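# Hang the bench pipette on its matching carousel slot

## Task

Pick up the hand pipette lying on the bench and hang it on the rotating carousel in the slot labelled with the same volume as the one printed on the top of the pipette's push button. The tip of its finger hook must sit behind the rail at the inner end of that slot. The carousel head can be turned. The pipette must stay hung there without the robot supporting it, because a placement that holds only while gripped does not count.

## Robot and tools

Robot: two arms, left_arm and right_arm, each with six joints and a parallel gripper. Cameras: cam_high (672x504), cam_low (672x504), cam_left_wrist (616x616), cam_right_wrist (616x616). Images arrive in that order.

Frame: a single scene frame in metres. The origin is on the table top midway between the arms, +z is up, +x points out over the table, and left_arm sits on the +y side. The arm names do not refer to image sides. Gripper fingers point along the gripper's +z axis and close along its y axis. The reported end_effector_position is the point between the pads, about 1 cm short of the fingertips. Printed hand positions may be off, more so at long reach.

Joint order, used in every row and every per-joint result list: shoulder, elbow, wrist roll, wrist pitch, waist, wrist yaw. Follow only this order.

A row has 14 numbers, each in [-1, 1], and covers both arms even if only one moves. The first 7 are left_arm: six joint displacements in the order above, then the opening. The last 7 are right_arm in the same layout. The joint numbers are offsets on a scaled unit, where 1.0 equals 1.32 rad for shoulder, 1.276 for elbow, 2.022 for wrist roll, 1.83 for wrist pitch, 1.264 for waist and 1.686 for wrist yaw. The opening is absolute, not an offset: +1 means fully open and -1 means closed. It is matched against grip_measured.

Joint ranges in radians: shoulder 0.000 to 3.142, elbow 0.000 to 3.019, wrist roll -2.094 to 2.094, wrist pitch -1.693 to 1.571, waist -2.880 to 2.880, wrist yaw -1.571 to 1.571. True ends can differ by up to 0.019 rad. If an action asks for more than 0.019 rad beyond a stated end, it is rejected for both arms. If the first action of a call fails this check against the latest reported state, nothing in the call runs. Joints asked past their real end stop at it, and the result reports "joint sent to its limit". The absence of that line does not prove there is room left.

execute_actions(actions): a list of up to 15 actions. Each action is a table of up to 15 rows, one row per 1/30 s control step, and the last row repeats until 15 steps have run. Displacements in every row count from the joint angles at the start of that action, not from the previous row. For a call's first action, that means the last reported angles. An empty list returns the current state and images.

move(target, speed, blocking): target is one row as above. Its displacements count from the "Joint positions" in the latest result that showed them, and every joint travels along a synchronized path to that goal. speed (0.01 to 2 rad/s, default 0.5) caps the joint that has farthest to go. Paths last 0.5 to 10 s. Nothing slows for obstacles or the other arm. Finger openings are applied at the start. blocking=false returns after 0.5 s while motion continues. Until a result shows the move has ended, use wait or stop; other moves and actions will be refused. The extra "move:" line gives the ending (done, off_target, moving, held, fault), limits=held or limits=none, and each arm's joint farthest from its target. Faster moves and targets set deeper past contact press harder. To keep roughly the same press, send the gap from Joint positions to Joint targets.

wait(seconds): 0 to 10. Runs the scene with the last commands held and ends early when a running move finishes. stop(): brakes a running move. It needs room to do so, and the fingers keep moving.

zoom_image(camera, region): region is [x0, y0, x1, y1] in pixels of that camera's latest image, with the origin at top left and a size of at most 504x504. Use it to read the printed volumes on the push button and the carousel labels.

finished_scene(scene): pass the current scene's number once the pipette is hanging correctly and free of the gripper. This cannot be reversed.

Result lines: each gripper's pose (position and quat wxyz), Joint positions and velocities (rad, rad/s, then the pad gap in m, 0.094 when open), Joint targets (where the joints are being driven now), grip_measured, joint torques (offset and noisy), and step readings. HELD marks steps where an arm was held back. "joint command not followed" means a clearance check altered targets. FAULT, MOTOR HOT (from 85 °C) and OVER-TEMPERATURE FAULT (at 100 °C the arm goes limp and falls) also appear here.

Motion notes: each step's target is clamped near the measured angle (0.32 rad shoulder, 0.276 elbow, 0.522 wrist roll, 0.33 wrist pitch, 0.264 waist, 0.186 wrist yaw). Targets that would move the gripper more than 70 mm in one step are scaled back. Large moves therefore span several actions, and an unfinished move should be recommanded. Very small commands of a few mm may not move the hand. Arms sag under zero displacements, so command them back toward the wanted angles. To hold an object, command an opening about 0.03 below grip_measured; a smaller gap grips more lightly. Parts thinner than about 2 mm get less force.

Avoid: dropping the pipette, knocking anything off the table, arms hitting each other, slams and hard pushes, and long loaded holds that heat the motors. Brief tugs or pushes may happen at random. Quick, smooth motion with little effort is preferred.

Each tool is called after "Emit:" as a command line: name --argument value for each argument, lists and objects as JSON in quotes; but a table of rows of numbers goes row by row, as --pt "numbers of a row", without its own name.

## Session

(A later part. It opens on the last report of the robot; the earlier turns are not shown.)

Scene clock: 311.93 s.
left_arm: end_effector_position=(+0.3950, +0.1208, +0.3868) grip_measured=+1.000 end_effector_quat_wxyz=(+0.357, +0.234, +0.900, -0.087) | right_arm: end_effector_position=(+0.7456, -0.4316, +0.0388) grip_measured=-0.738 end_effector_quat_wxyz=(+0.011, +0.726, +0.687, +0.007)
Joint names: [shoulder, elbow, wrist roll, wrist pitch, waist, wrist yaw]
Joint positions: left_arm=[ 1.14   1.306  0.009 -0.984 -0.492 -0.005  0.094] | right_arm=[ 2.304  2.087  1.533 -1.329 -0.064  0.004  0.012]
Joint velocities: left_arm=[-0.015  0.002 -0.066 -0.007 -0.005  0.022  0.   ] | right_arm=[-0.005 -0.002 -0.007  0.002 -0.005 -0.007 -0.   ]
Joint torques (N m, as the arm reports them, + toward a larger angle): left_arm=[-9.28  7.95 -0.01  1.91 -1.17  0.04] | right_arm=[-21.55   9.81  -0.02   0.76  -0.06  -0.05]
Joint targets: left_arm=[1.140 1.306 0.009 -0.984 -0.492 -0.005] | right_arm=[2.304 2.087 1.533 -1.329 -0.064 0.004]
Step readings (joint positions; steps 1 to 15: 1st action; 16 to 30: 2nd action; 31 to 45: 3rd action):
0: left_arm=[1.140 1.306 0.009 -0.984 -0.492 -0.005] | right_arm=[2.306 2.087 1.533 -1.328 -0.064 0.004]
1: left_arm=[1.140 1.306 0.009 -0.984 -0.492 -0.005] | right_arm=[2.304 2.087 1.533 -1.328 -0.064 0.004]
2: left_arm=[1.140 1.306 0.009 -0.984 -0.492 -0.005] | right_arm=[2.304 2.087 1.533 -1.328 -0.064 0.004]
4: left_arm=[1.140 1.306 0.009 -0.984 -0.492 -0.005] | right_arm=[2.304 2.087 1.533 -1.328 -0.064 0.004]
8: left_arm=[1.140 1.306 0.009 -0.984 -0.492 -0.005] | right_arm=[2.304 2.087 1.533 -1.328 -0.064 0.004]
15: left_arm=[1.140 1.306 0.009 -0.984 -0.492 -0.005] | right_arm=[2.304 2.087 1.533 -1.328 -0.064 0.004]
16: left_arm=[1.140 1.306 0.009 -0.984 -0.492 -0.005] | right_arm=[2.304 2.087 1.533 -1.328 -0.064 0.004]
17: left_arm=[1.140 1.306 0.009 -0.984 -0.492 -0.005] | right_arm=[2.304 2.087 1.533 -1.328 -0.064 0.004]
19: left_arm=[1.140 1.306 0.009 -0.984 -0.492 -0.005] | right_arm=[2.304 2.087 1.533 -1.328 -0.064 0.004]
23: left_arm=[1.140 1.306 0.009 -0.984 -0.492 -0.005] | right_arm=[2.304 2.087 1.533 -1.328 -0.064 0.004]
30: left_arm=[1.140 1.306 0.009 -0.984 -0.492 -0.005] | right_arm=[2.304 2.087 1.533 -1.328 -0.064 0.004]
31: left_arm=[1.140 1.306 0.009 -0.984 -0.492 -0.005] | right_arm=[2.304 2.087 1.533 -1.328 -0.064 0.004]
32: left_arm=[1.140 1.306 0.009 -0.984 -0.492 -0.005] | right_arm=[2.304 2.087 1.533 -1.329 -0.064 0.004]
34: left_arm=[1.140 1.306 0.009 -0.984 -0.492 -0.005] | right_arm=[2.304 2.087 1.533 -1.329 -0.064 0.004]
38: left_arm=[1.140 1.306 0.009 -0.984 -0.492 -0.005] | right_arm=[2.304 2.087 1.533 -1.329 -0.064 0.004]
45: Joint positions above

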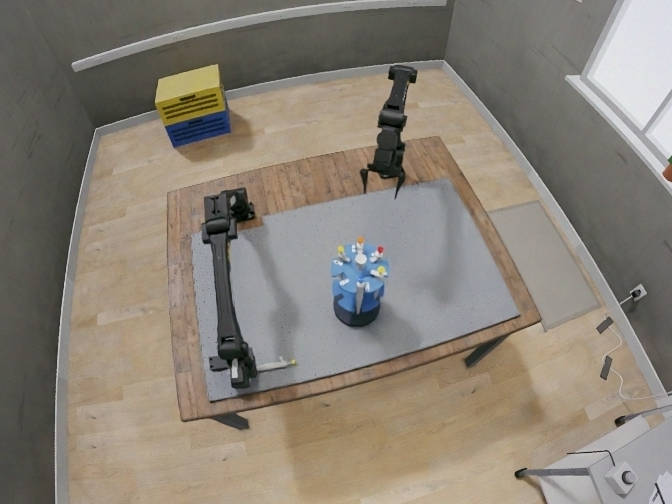

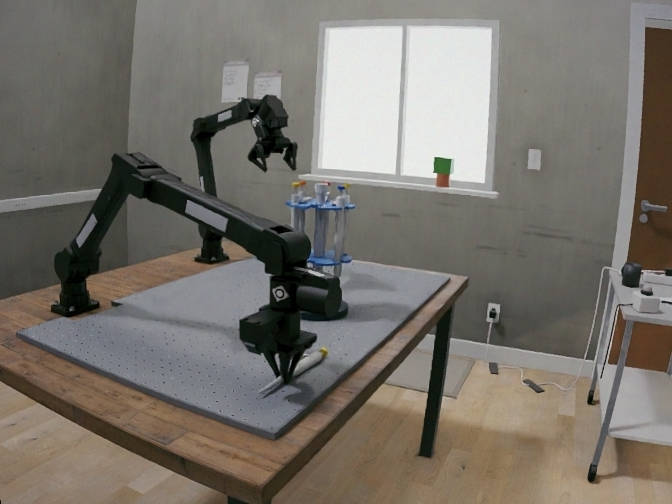

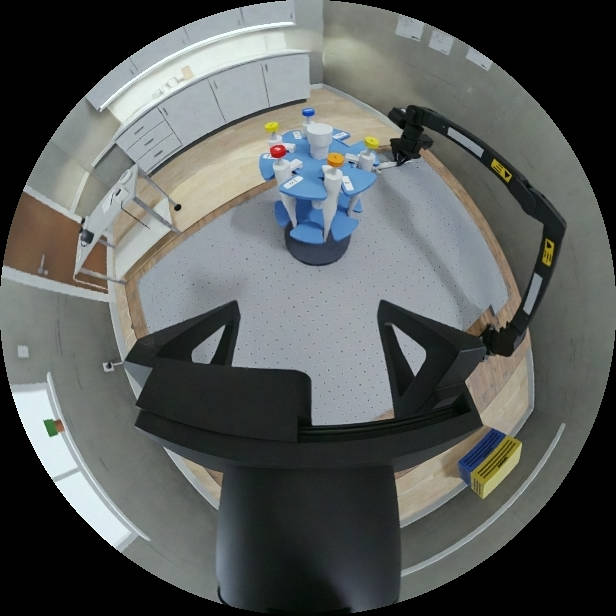

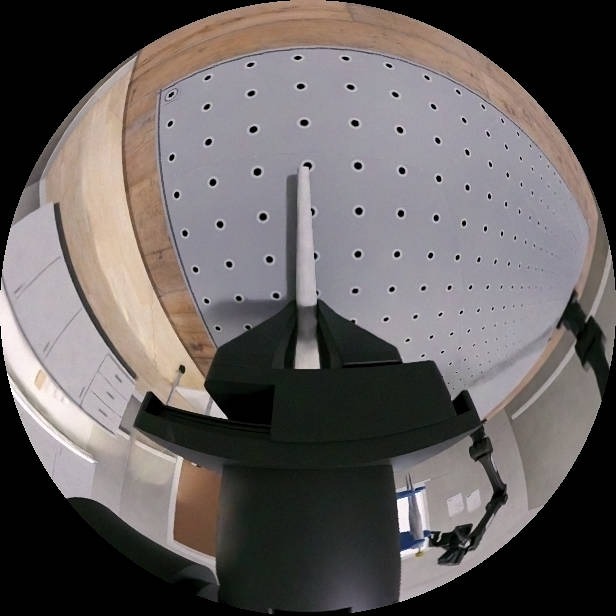

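Emit:
move --target '[0.089,-0.721,0.772,1.0,-0.075,0,-1, -0.848,-0.76,-0.758,-0.073,0.05,0,-0.775]' --speed 0.9

Scene clock: 363.87 s.
left_arm: end_effector_position=(+0.3663, +0.0904, +0.2115) grip_measured=-0.988 end_effector_quat_wxyz=(+0.612, +0.633, +0.344, +0.325) | right_arm: end_effector_position=(+0.3784, -0.3790, +0.2379) grip_measured=-0.740 end_effector_quat_wxyz=(+0.026, +0.023, +0.999, -0.003)
Joint names: [shoulder, elbow, wrist roll, wrist pitch, waist, wrist yaw]
Joint positions: left_arm=[ 1.25   0.388  1.561  0.823 -0.58  -0.005  0.001] | right_arm=[ 1.181  1.12   0.009 -1.458 -0.009  0.004  0.012]
Joint velocities: left_arm=[-0.005 -0.002 -0.037 -0.007 -0.015 -0.022  0.   ] | right_arm=[ 0.005 -0.012  0.051 -0.007 -0.015  0.022 -0.   ]
Joint torques (N m, as the arm reports them, + toward a larger angle): left_arm=[-6.84  5.31 -0.02  3.5  -1.88  0.05] | right_arm=[-6.37  9.92 -0.1   0.67  0.7  -0.13]
Joint targets: left_arm=[1.257 0.386 1.570 0.846 -0.587 -0.005] | right_arm=[1.184 1.117 0.000 -1.462 -0.001 0.004]
move: off_target (left_arm); limits=none; left_arm: farthest joint: the wrist pitch, 0.023 radians from its target (1.830 radians at the start); right_arm: farthest joint: the wrist roll, 0.009 radians from its target (1.533 radians at the start)

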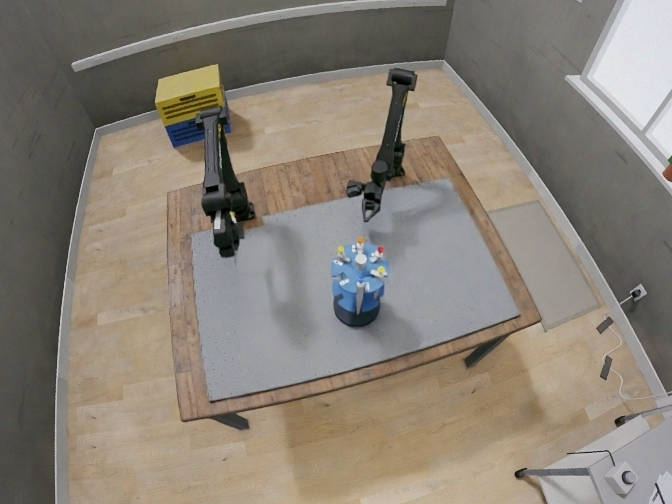

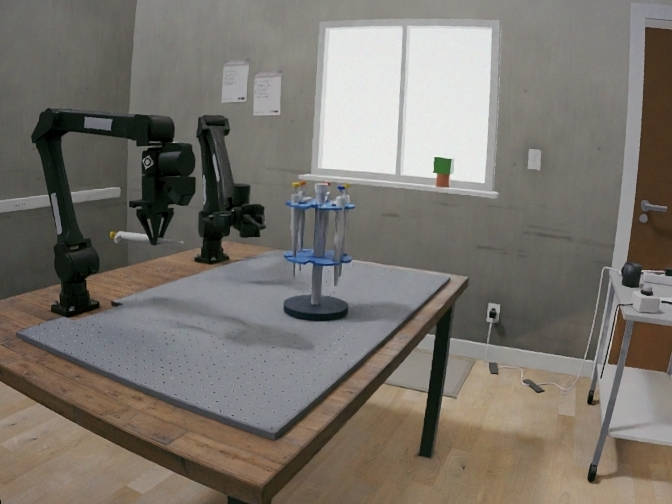

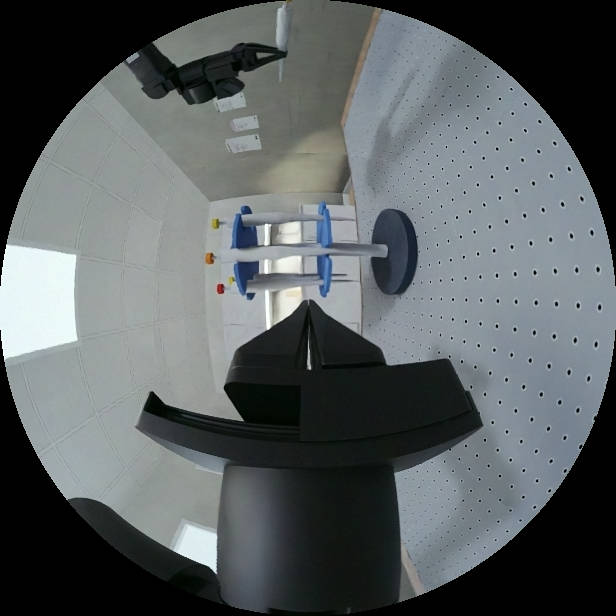

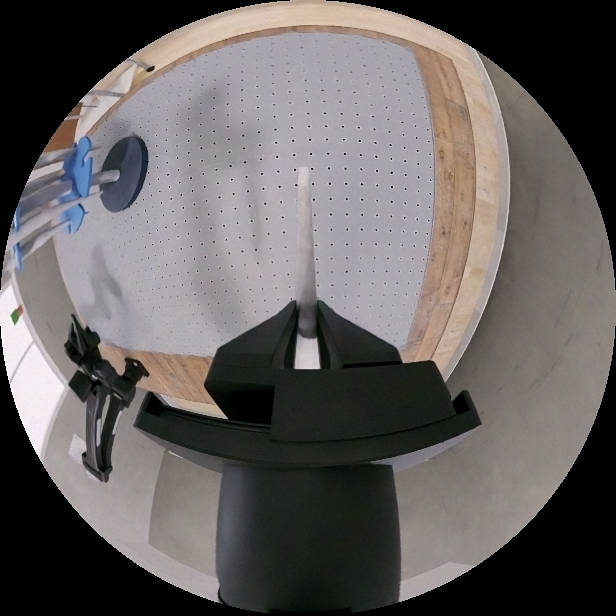

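Emit:
move --target '[0.243,0.338,0,-0.005,-0.012,0,-1, 0,0,0,0,0,0,-0.775]' --speed 0.5

Scene clock: 394.30 s.
left_arm: end_effector_position=(+0.4814, +0.0083, +0.2433) grip_measured=-0.988 end_effector_quat_wxyz=(+0.634, +0.614, +0.331, +0.334) | right_arm: end_effector_position=(+0.3660, -0.3786, +0.2228) grip_measured=-0.740 end_effector_quat_wxyz=(+0.003, +0.023, +1.000, -0.002)
Joint names: [shoulder, elbow, wrist roll, wrist pitch, waist, wrist yaw]
Joint positions: left_arm=[ 1.57   0.775  1.561  0.823 -0.587 -0.005  0.001] | right_arm=[ 1.182  1.082  0.008 -1.465 -0.009  0.004  0.012]
Joint velocities: left_arm=[-0.005 -0.007  0.007 -0.007 -0.005 -0.037 -0.   ] | right_arm=[-0.005 -0.012  0.037  0.002  0.005 -0.037  0.   ]
Joint torques (N m, as the arm reports them, + toward a larger angle): left_arm=[-13.55   9.17  -0.09   1.94  -1.93   0.04] | right_arm=[-6.5  13.77 -0.02  1.12  0.12 -0.14]
Joint targets: left_arm=[1.571 0.819 1.561 0.814 -0.595 -0.005] | right_arm=[1.181 1.121 0.009 -1.458 -0.009 0.004]
move: off_target (left_arm, right_arm); limits=none; left_arm: farthest joint: the elbow, 0.045 radians from its target (0.431 radians at the start); right_arm: farthest joint: the elbow, 0.038 radians from its target (0.000 radians at the start)

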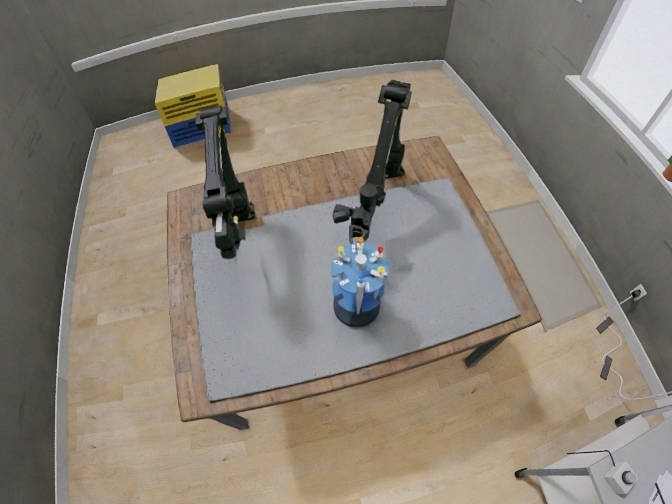

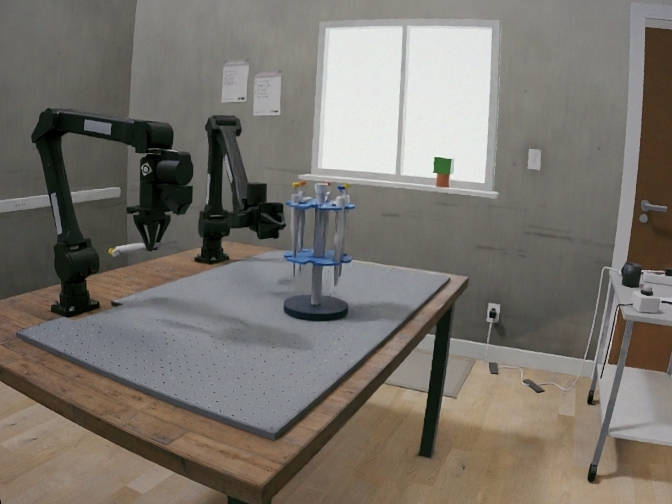

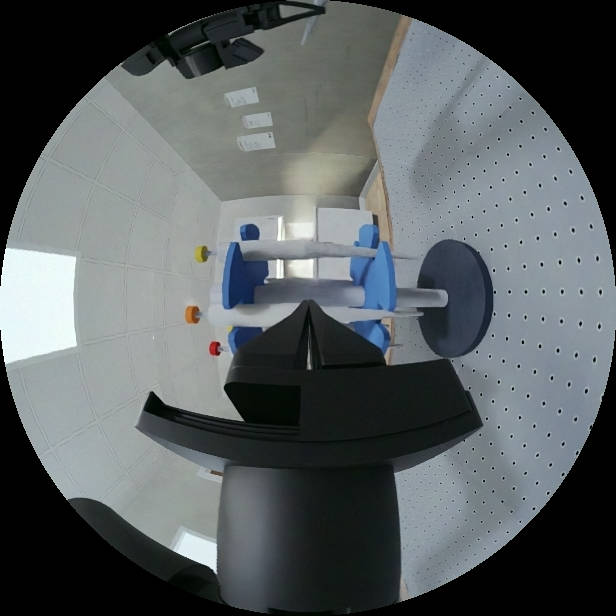

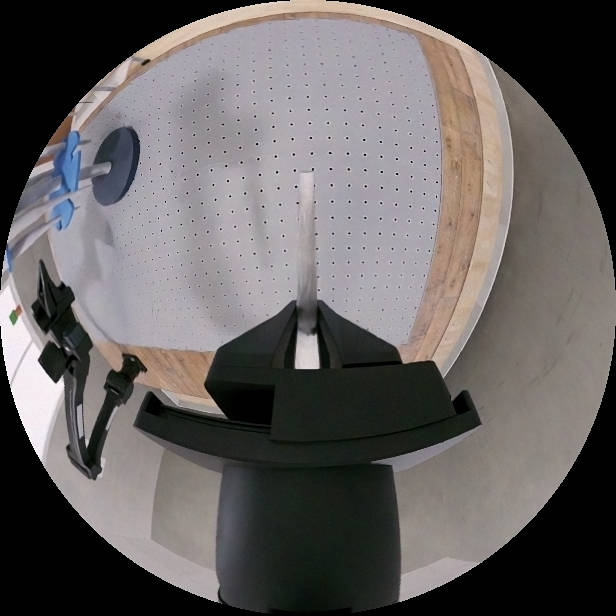

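Emit:
zoom_image --camera "cam_high" --region '[310, 180, 420, 300]'

Emit:
zoom_image --camera "cam_low" --region '[220, 160, 370, 290]'

Emit:
zoom_image --camera "cam_low" --region '[90, 200, 210, 280]'

Region (310, 180, 420, 300) of cam_high's 672x504 image, scaled by 4.200, with more detail than that image has; it fills the left 462 columns of this view, and the rest is white.

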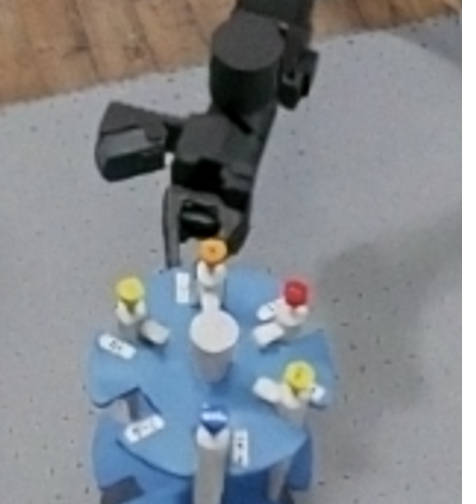

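Region (220, 160, 370, 290) of cam_low's 672x504 image, scaled by 3.360, with more detail than that image has; it fills the top 437 rows of this view, and the rest is white.

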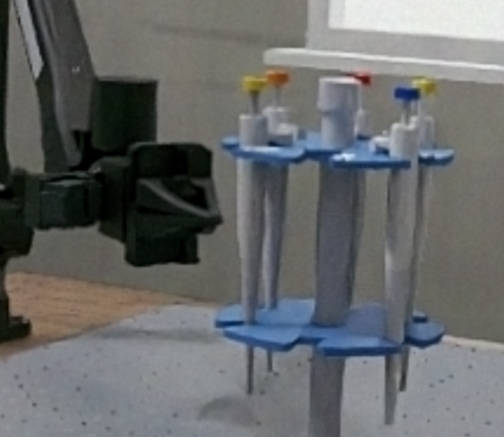

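Region (90, 200, 210, 280) of cam_low's 672x504 image, scaled by 4.200, with more detail than that image has.

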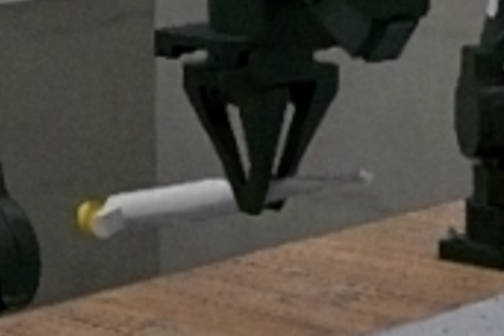

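Emit:
move --target '[0.121,0.187,0,-0.03,0,0,-1, 0,0.03,0,0,0,0,-0.8]' --speed 0.3

Emit:
zoom_image --camera "cam_low" --region '[220, 160, 370, 290]'

Scene clock: 434.30 s.
left_arm: end_effector_position=(+0.5366, -0.0292, +0.2358) grip_measured=-0.988 end_effector_quat_wxyz=(+0.631, +0.617, +0.333, +0.333) | right_arm: end_effector_position=(+0.3660, -0.3786, +0.2228) grip_measured=-0.740 end_effector_quat_wxyz=(+0.003, +0.023, +1.000, -0.002)
Joint names: [shoulder, elbow, wrist roll, wrist pitch, waist, wrist yaw]
Joint positions: left_arm=[ 1.723  0.964  1.561  0.778 -0.587 -0.005  0.001] | right_arm=[ 1.182  1.082  0.008 -1.465 -0.009  0.004  0.012]
Joint velocities: left_arm=[ 0.005  0.007  0.007 -0.002 -0.005 -0.022 -0.   ] | right_arm=[-0.015  0.007 -0.007  0.017 -0.005  0.037  0.001]
Joint torques (N m, as the arm reports them, + toward a larger angle): left_arm=[-16.04   9.74  -0.08   1.9   -1.22   0.04] | right_arm=[-6.27 13.85 -0.02  0.77  0.13 -0.15]
Joint targets: left_arm=[1.730 1.013 1.561 0.768 -0.587 -0.005] | right_arm=[1.182 1.120 0.009 -1.465 -0.009 0.004]
move: off_target (left_arm, right_arm); limits=none; left_arm: farthest joint: the elbow, 0.050 radians from its target (0.239 radians at the start); right_arm: farthest joint: the elbow, 0.038 radians from its target (0.038 radians at the start)

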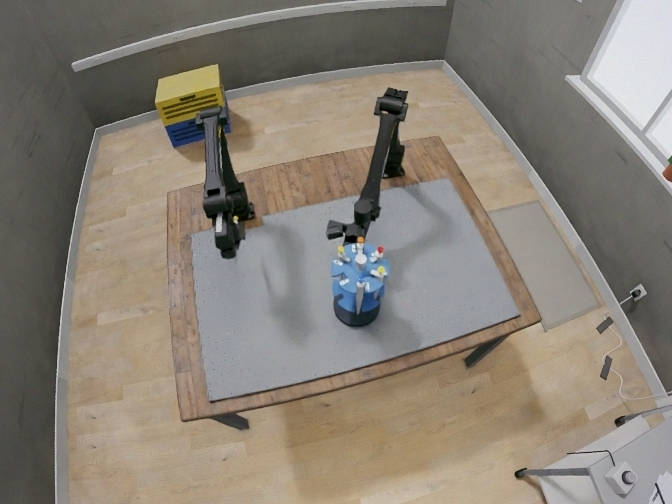

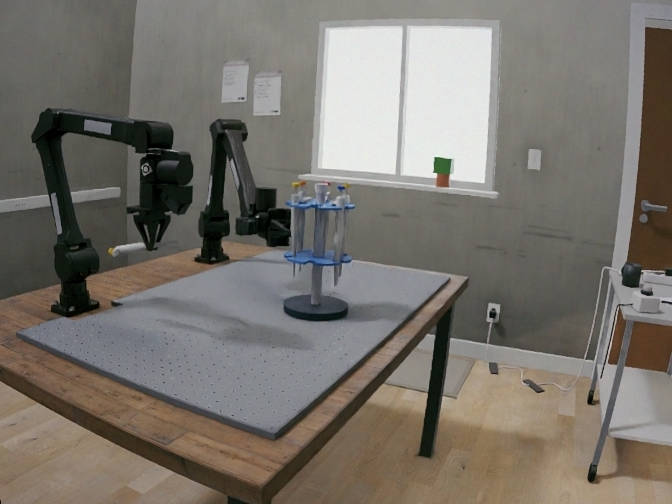

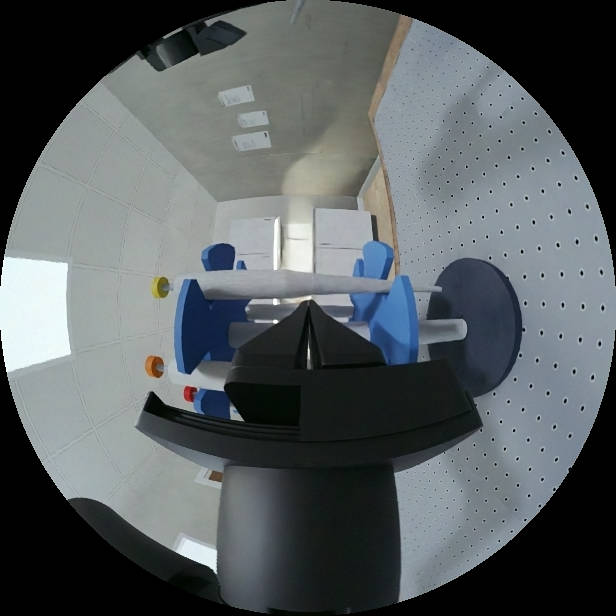

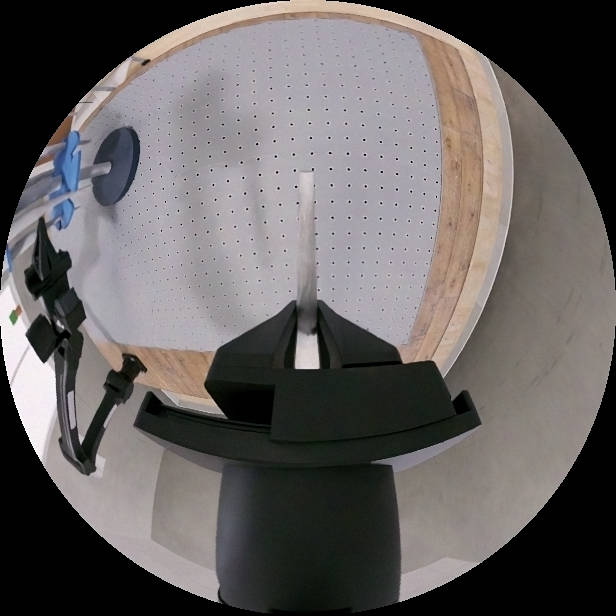

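Region (220, 160, 370, 290) of cam_low's 672x504 image, scaled by 3.360, with more detail than that image has; it fills the top 437 rows of this view, and the rest is white.

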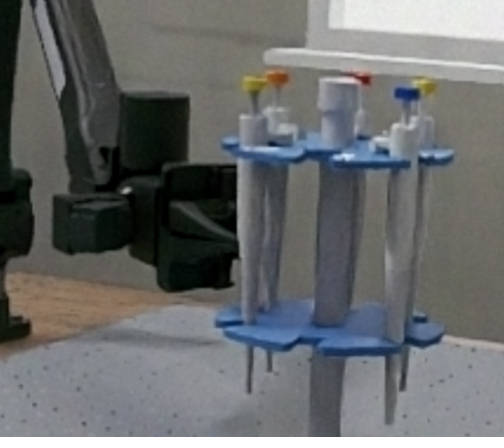

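Emit:
move --target '[0.037,0.083,0,-0.02,0.035,0,-1, 0,0.03,0,0,0,0,-0.8]' --speed 0.2

Emit:
move --target '[0,0.04,0,0,0.07,0,-1, 0,0.03,0,0,0,0,-0.8]' --speed 0.12

Scene clock: 443.57 s.
left_arm: end_effector_position=(+0.5656, -0.0177, +0.2273) grip_measured=-0.988 end_effector_quat_wxyz=(+0.619, +0.616, +0.347, +0.341) | right_arm: end_effector_position=(+0.3660, -0.3786, +0.2228) grip_measured=-0.740 end_effector_quat_wxyz=(+0.003, +0.023, +1.000, -0.002)
Joint names: [shoulder, elbow, wrist roll, wrist pitch, waist, wrist yaw]
Joint positions: left_arm=[ 1.768  1.016  1.561  0.751 -0.55  -0.004  0.001] | right_arm=[ 1.182  1.082  0.008 -1.465 -0.009  0.004  0.012]
Joint velocities: left_arm=[ 0.005 -0.002  0.037 -0.007 -0.015 -0.051  0.001] | right_arm=[ 0.005 -0.002  0.022 -0.002  0.005  0.051 -0.   ]
Joint torques (N m, as the arm reports them, + toward a larger angle): left_arm=[-16.92  10.06  -0.08   1.9   -0.65   0.02] | right_arm=[-6.33 13.82 -0.02  0.82 -0.04 -0.15]
Joint targets: left_arm=[1.772 1.070 1.561 0.741 -0.543 -0.005] | right_arm=[1.182 1.120 0.008 -1.465 -0.009 0.004]
move: off_target (left_arm, right_arm); limits=none; left_arm: farthest joint: the elbow, 0.054 radians from its target (0.106 radians at the start); right_arm: farthest joint: the elbow, 0.038 radians from its target (0.038 radians at the start)

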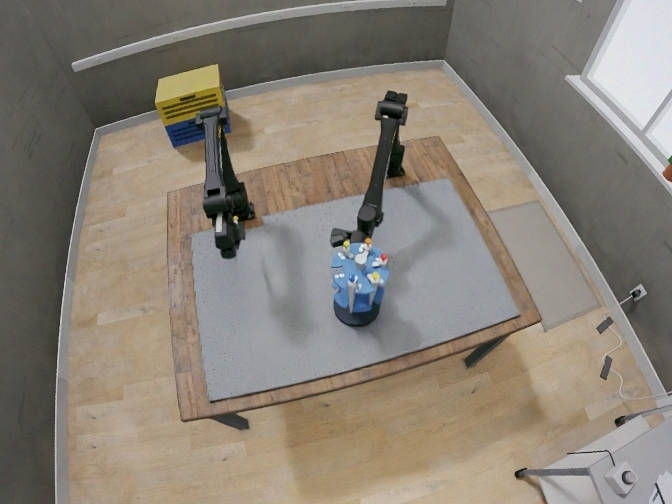

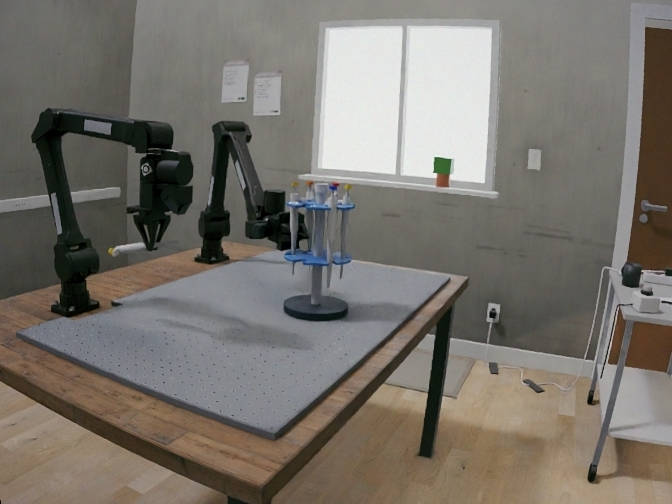

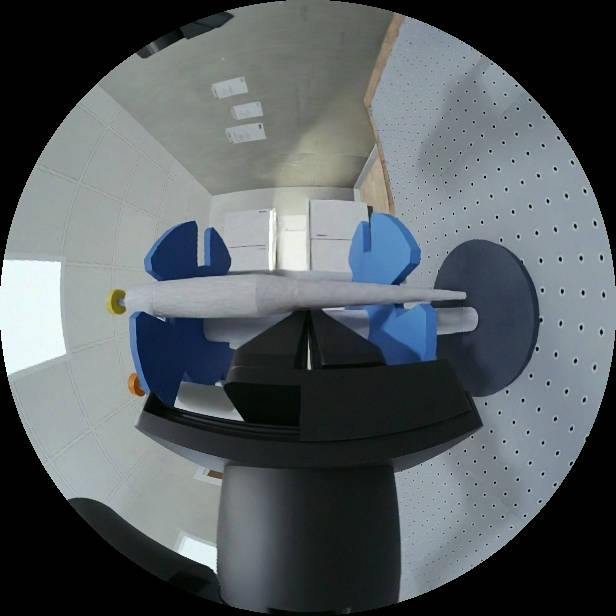

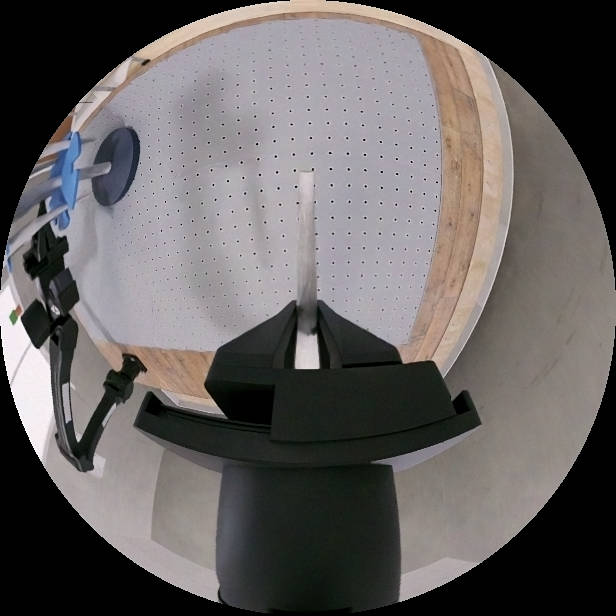

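Scene clock: 444.67 s.
left_arm: end_effector_position=(+0.5935, +0.0313, +0.2273) grip_measured=-0.988 end_effector_quat_wxyz=(+0.604, +0.602, +0.372, +0.366) | right_arm: end_effector_position=(+0.3660, -0.3786, +0.2228) grip_measured=-0.740 end_effector_quat_wxyz=(+0.003, +0.023, +1.000, -0.002)
Joint names: [shoulder, elbow, wrist roll, wrist pitch, waist, wrist yaw]
Joint positions: left_arm=[ 1.768  1.016  1.561  0.751 -0.467 -0.004  0.001] | right_arm=[ 1.182  1.082  0.008 -1.465 -0.009  0.004  0.012]
Joint velocities: left_arm=[-0.005  0.007 -0.022  0.007 -0.024  0.037  0.   ] | right_arm=[-0.015 -0.007 -0.037 -0.002  0.005 -0.022 -0.   ]
Joint torques (N m, as the arm reports them, + toward a larger angle): left_arm=[-17.38   9.87  -0.08   2.36  -0.64   0.04] | right_arm=[-6.3  13.86 -0.03  0.84 -0.06 -0.14]
Joint targets: left_arm=[1.768 1.067 1.561 0.751 -0.461 -0.004] | right_arm=[1.182 1.120 0.008 -1.465 -0.009 0.004]
move: off_target (left_arm, right_arm); limits=none; left_arm: farthest joint: the elbow, 0.051 radians from its target (0.051 radians at the start); right_arm: farthest joint: the elbow, 0.038 radians from its target (0.038 radians at the start)

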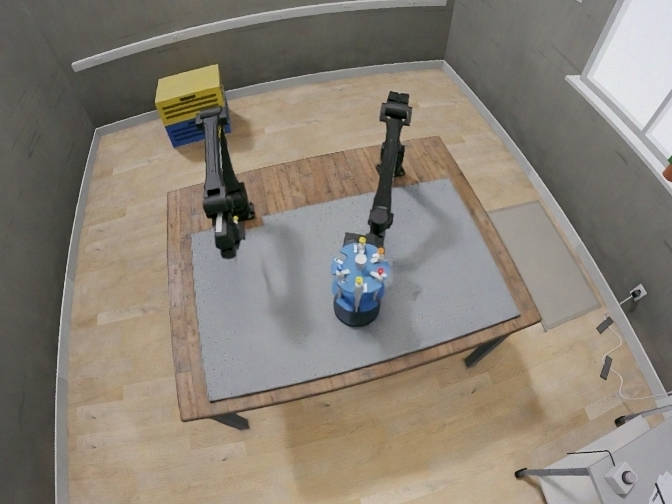

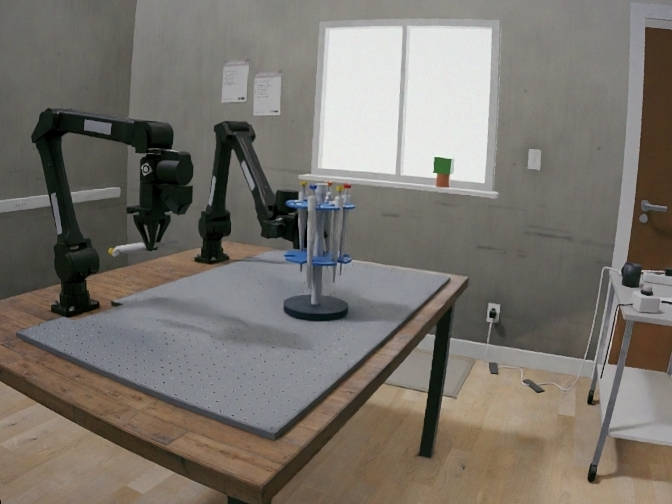

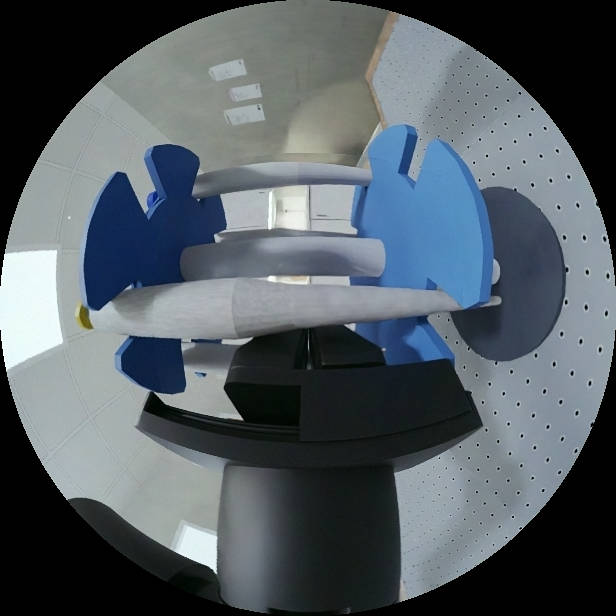

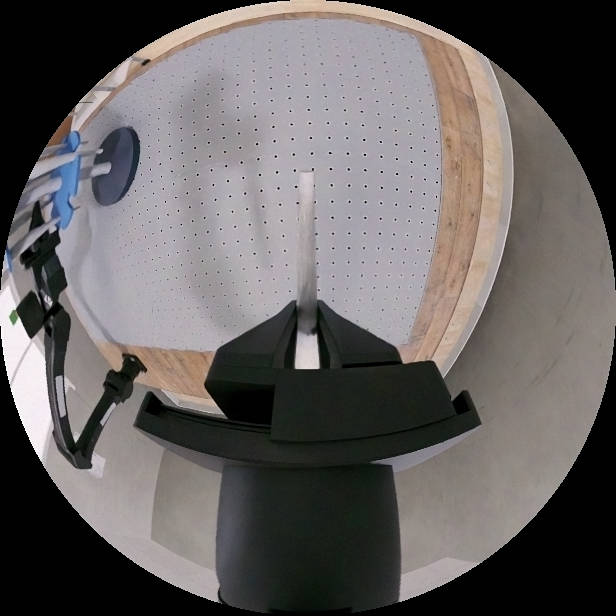

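Emit:
move --target '[-0.135,-0.17,0,0.04,0,0,-1, 0,0.03,0,0,0,0,-0.8]' --speed 0.4

Emit:
move --target '[0,0.02,0,0.005,-0.108,0,-1, 0,0.03,0,0,0,0,-0.8]' --speed 0.4

Scene clock: 456.53 s.
left_arm: end_effector_position=(+0.5278, +0.0652, +0.2379) grip_measured=-0.988 end_effector_quat_wxyz=(+0.608, +0.598, +0.370, +0.368) | right_arm: end_effector_position=(+0.3660, -0.3786, +0.2228) grip_measured=-0.740 end_effector_quat_wxyz=(+0.003, +0.023, +1.000, -0.002)
Joint names: [shoulder, elbow, wrist roll, wrist pitch, waist, wrist yaw]
Joint positions: left_arm=[ 1.596  0.804  1.561  0.803 -0.467 -0.004  0.001] | right_arm=[ 1.182  1.082  0.008 -1.465 -0.009  0.004  0.012]
Joint velocities: left_arm=[-0.015 -0.007  0.037  0.022  0.005 -0.037 -0.001] | right_arm=[-0.034 -0.007 -0.022 -0.007 -0.015  0.007 -0.001]
Joint torques (N m, as the arm reports them, + toward a larger angle): left_arm=[-14.66   5.42  -0.08   3.34  -1.22   0.05] | right_arm=[-6.48 13.84 -0.03  0.79  0.16 -0.14]
Joint targets: left_arm=[1.589 0.799 1.561 0.824 -0.467 -0.004] | right_arm=[1.182 1.120 0.008 -1.465 -0.009 0.004]
move: off_target (left_arm, right_arm); limits=none; left_arm: farthest joint: the wrist pitch, 0.021 radians from its target (0.073 radians at the start); right_arm: farthest joint: the elbow, 0.038 radians from its target (0.038 radians at the start)

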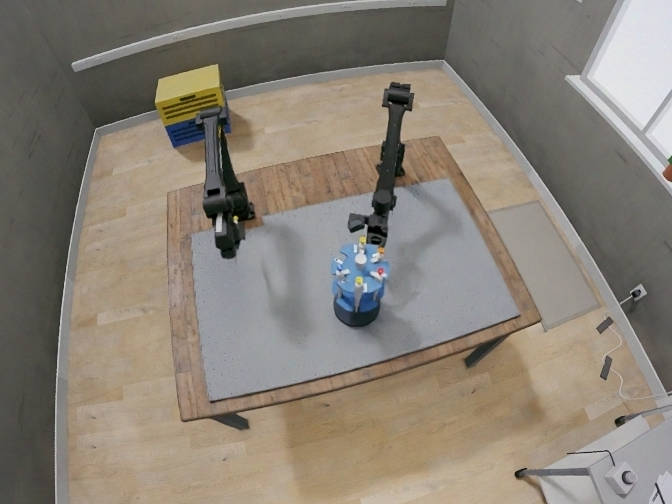

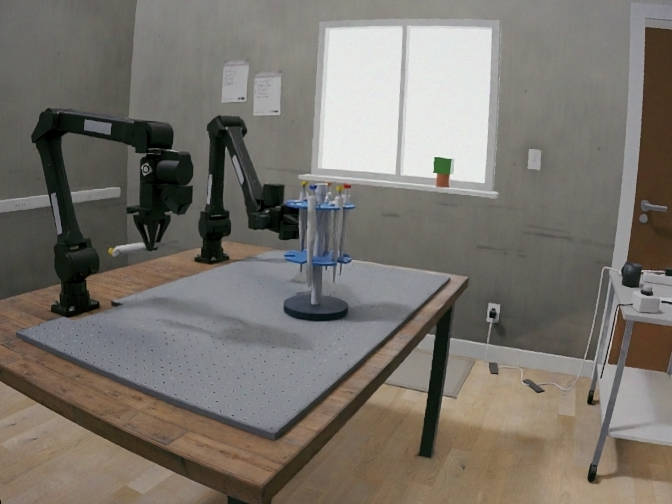

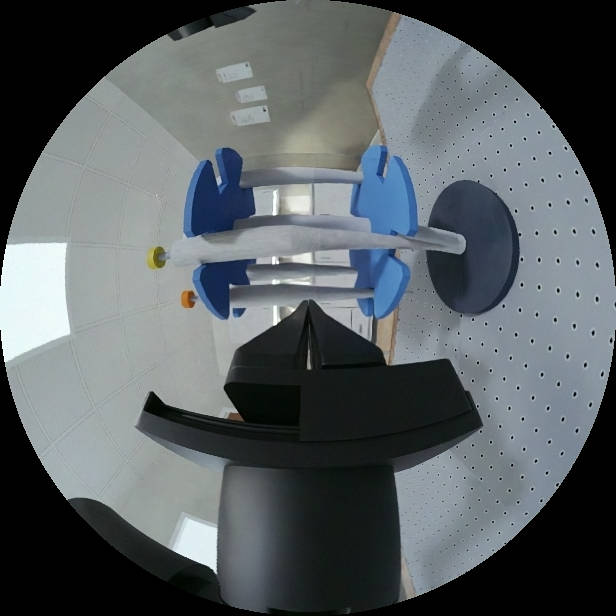

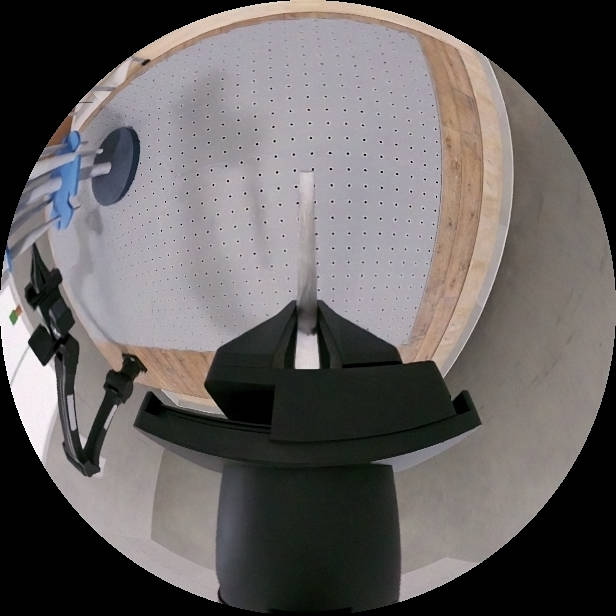

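Scene clock: 457.30 s.
left_arm: end_effector_position=(+0.4824, -0.0093, +0.2379) grip_measured=-0.988 end_effector_quat_wxyz=(+0.633, +0.623, +0.327, +0.324) | right_arm: end_effector_position=(+0.3660, -0.3786, +0.2228) grip_measured=-0.740 end_effector_quat_wxyz=(+0.003, +0.023, +1.000, -0.002)
Joint names: [shoulder, elbow, wrist roll, wrist pitch, waist, wrist yaw]
Joint positions: left_arm=[ 1.596  0.804  1.561  0.803 -0.61  -0.004  0.001] | right_arm=[ 1.182  1.082  0.008 -1.465 -0.009  0.004  0.012]
Joint velocities: left_arm=[-0.005 -0.012  0.051 -0.017 -0.015 -0.066 -0.001] | right_arm=[-0.015 -0.022 -0.081  0.007 -0.015 -0.007  0.   ]
Joint torques (N m, as the arm reports them, + toward a larger angle): left_arm=[-14.18   7.84  -0.08   2.81  -0.68   0.05] | right_arm=[-6.3  13.83 -0.02  0.82  0.06 -0.14]
Joint targets: left_arm=[1.596 0.830 1.561 0.812 -0.604 -0.004] | right_arm=[1.182 1.120 0.008 -1.465 -0.009 0.004]
move: off_target (left_arm, right_arm); limits=none; left_arm: farthest joint: the elbow, 0.026 radians from its target (0.026 radians at the start); right_arm: farthest joint: the elbow, 0.038 radians from its target (0.038 radians at the start)

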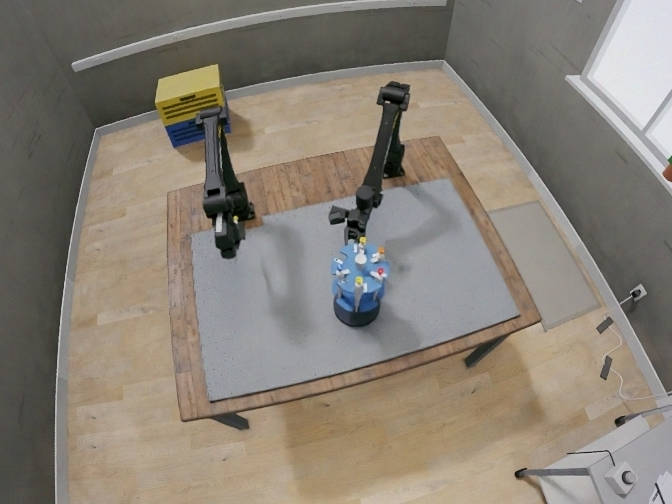

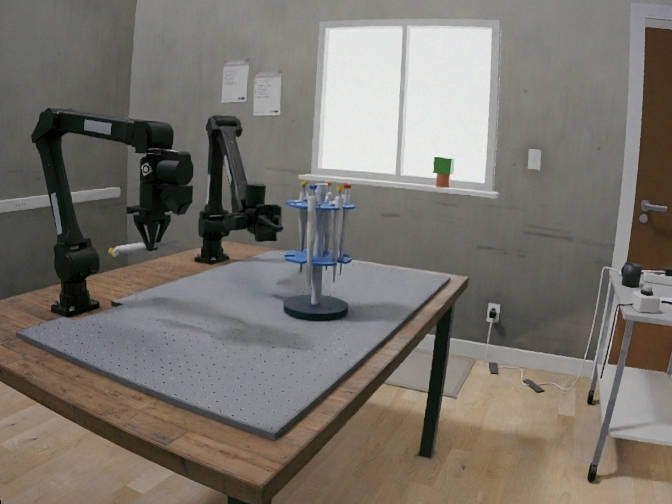

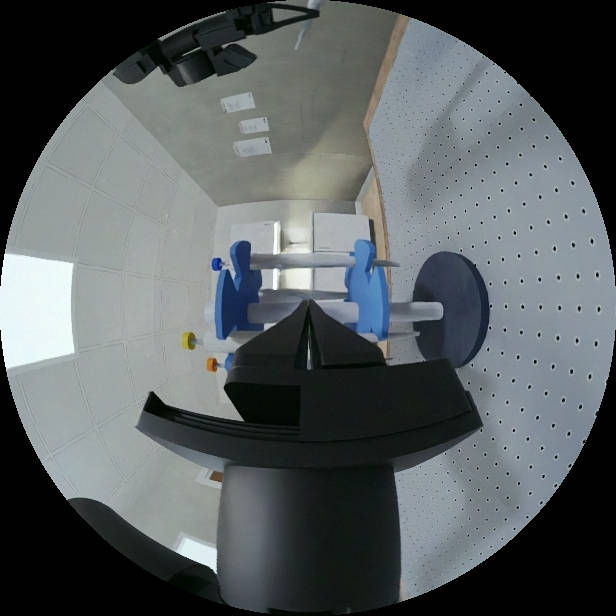

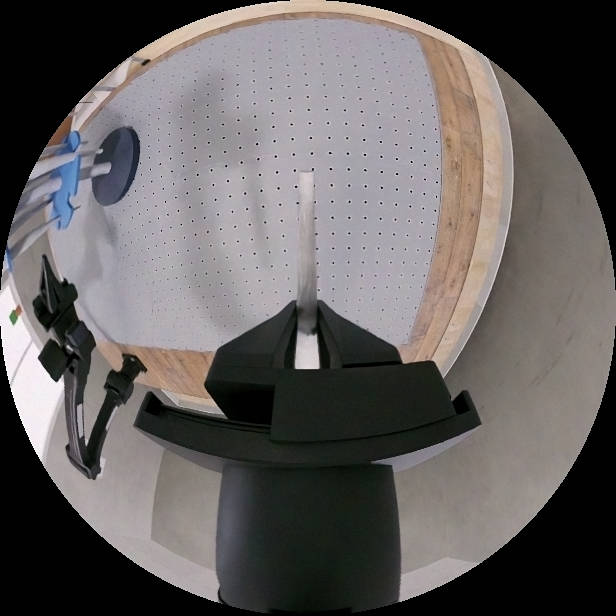

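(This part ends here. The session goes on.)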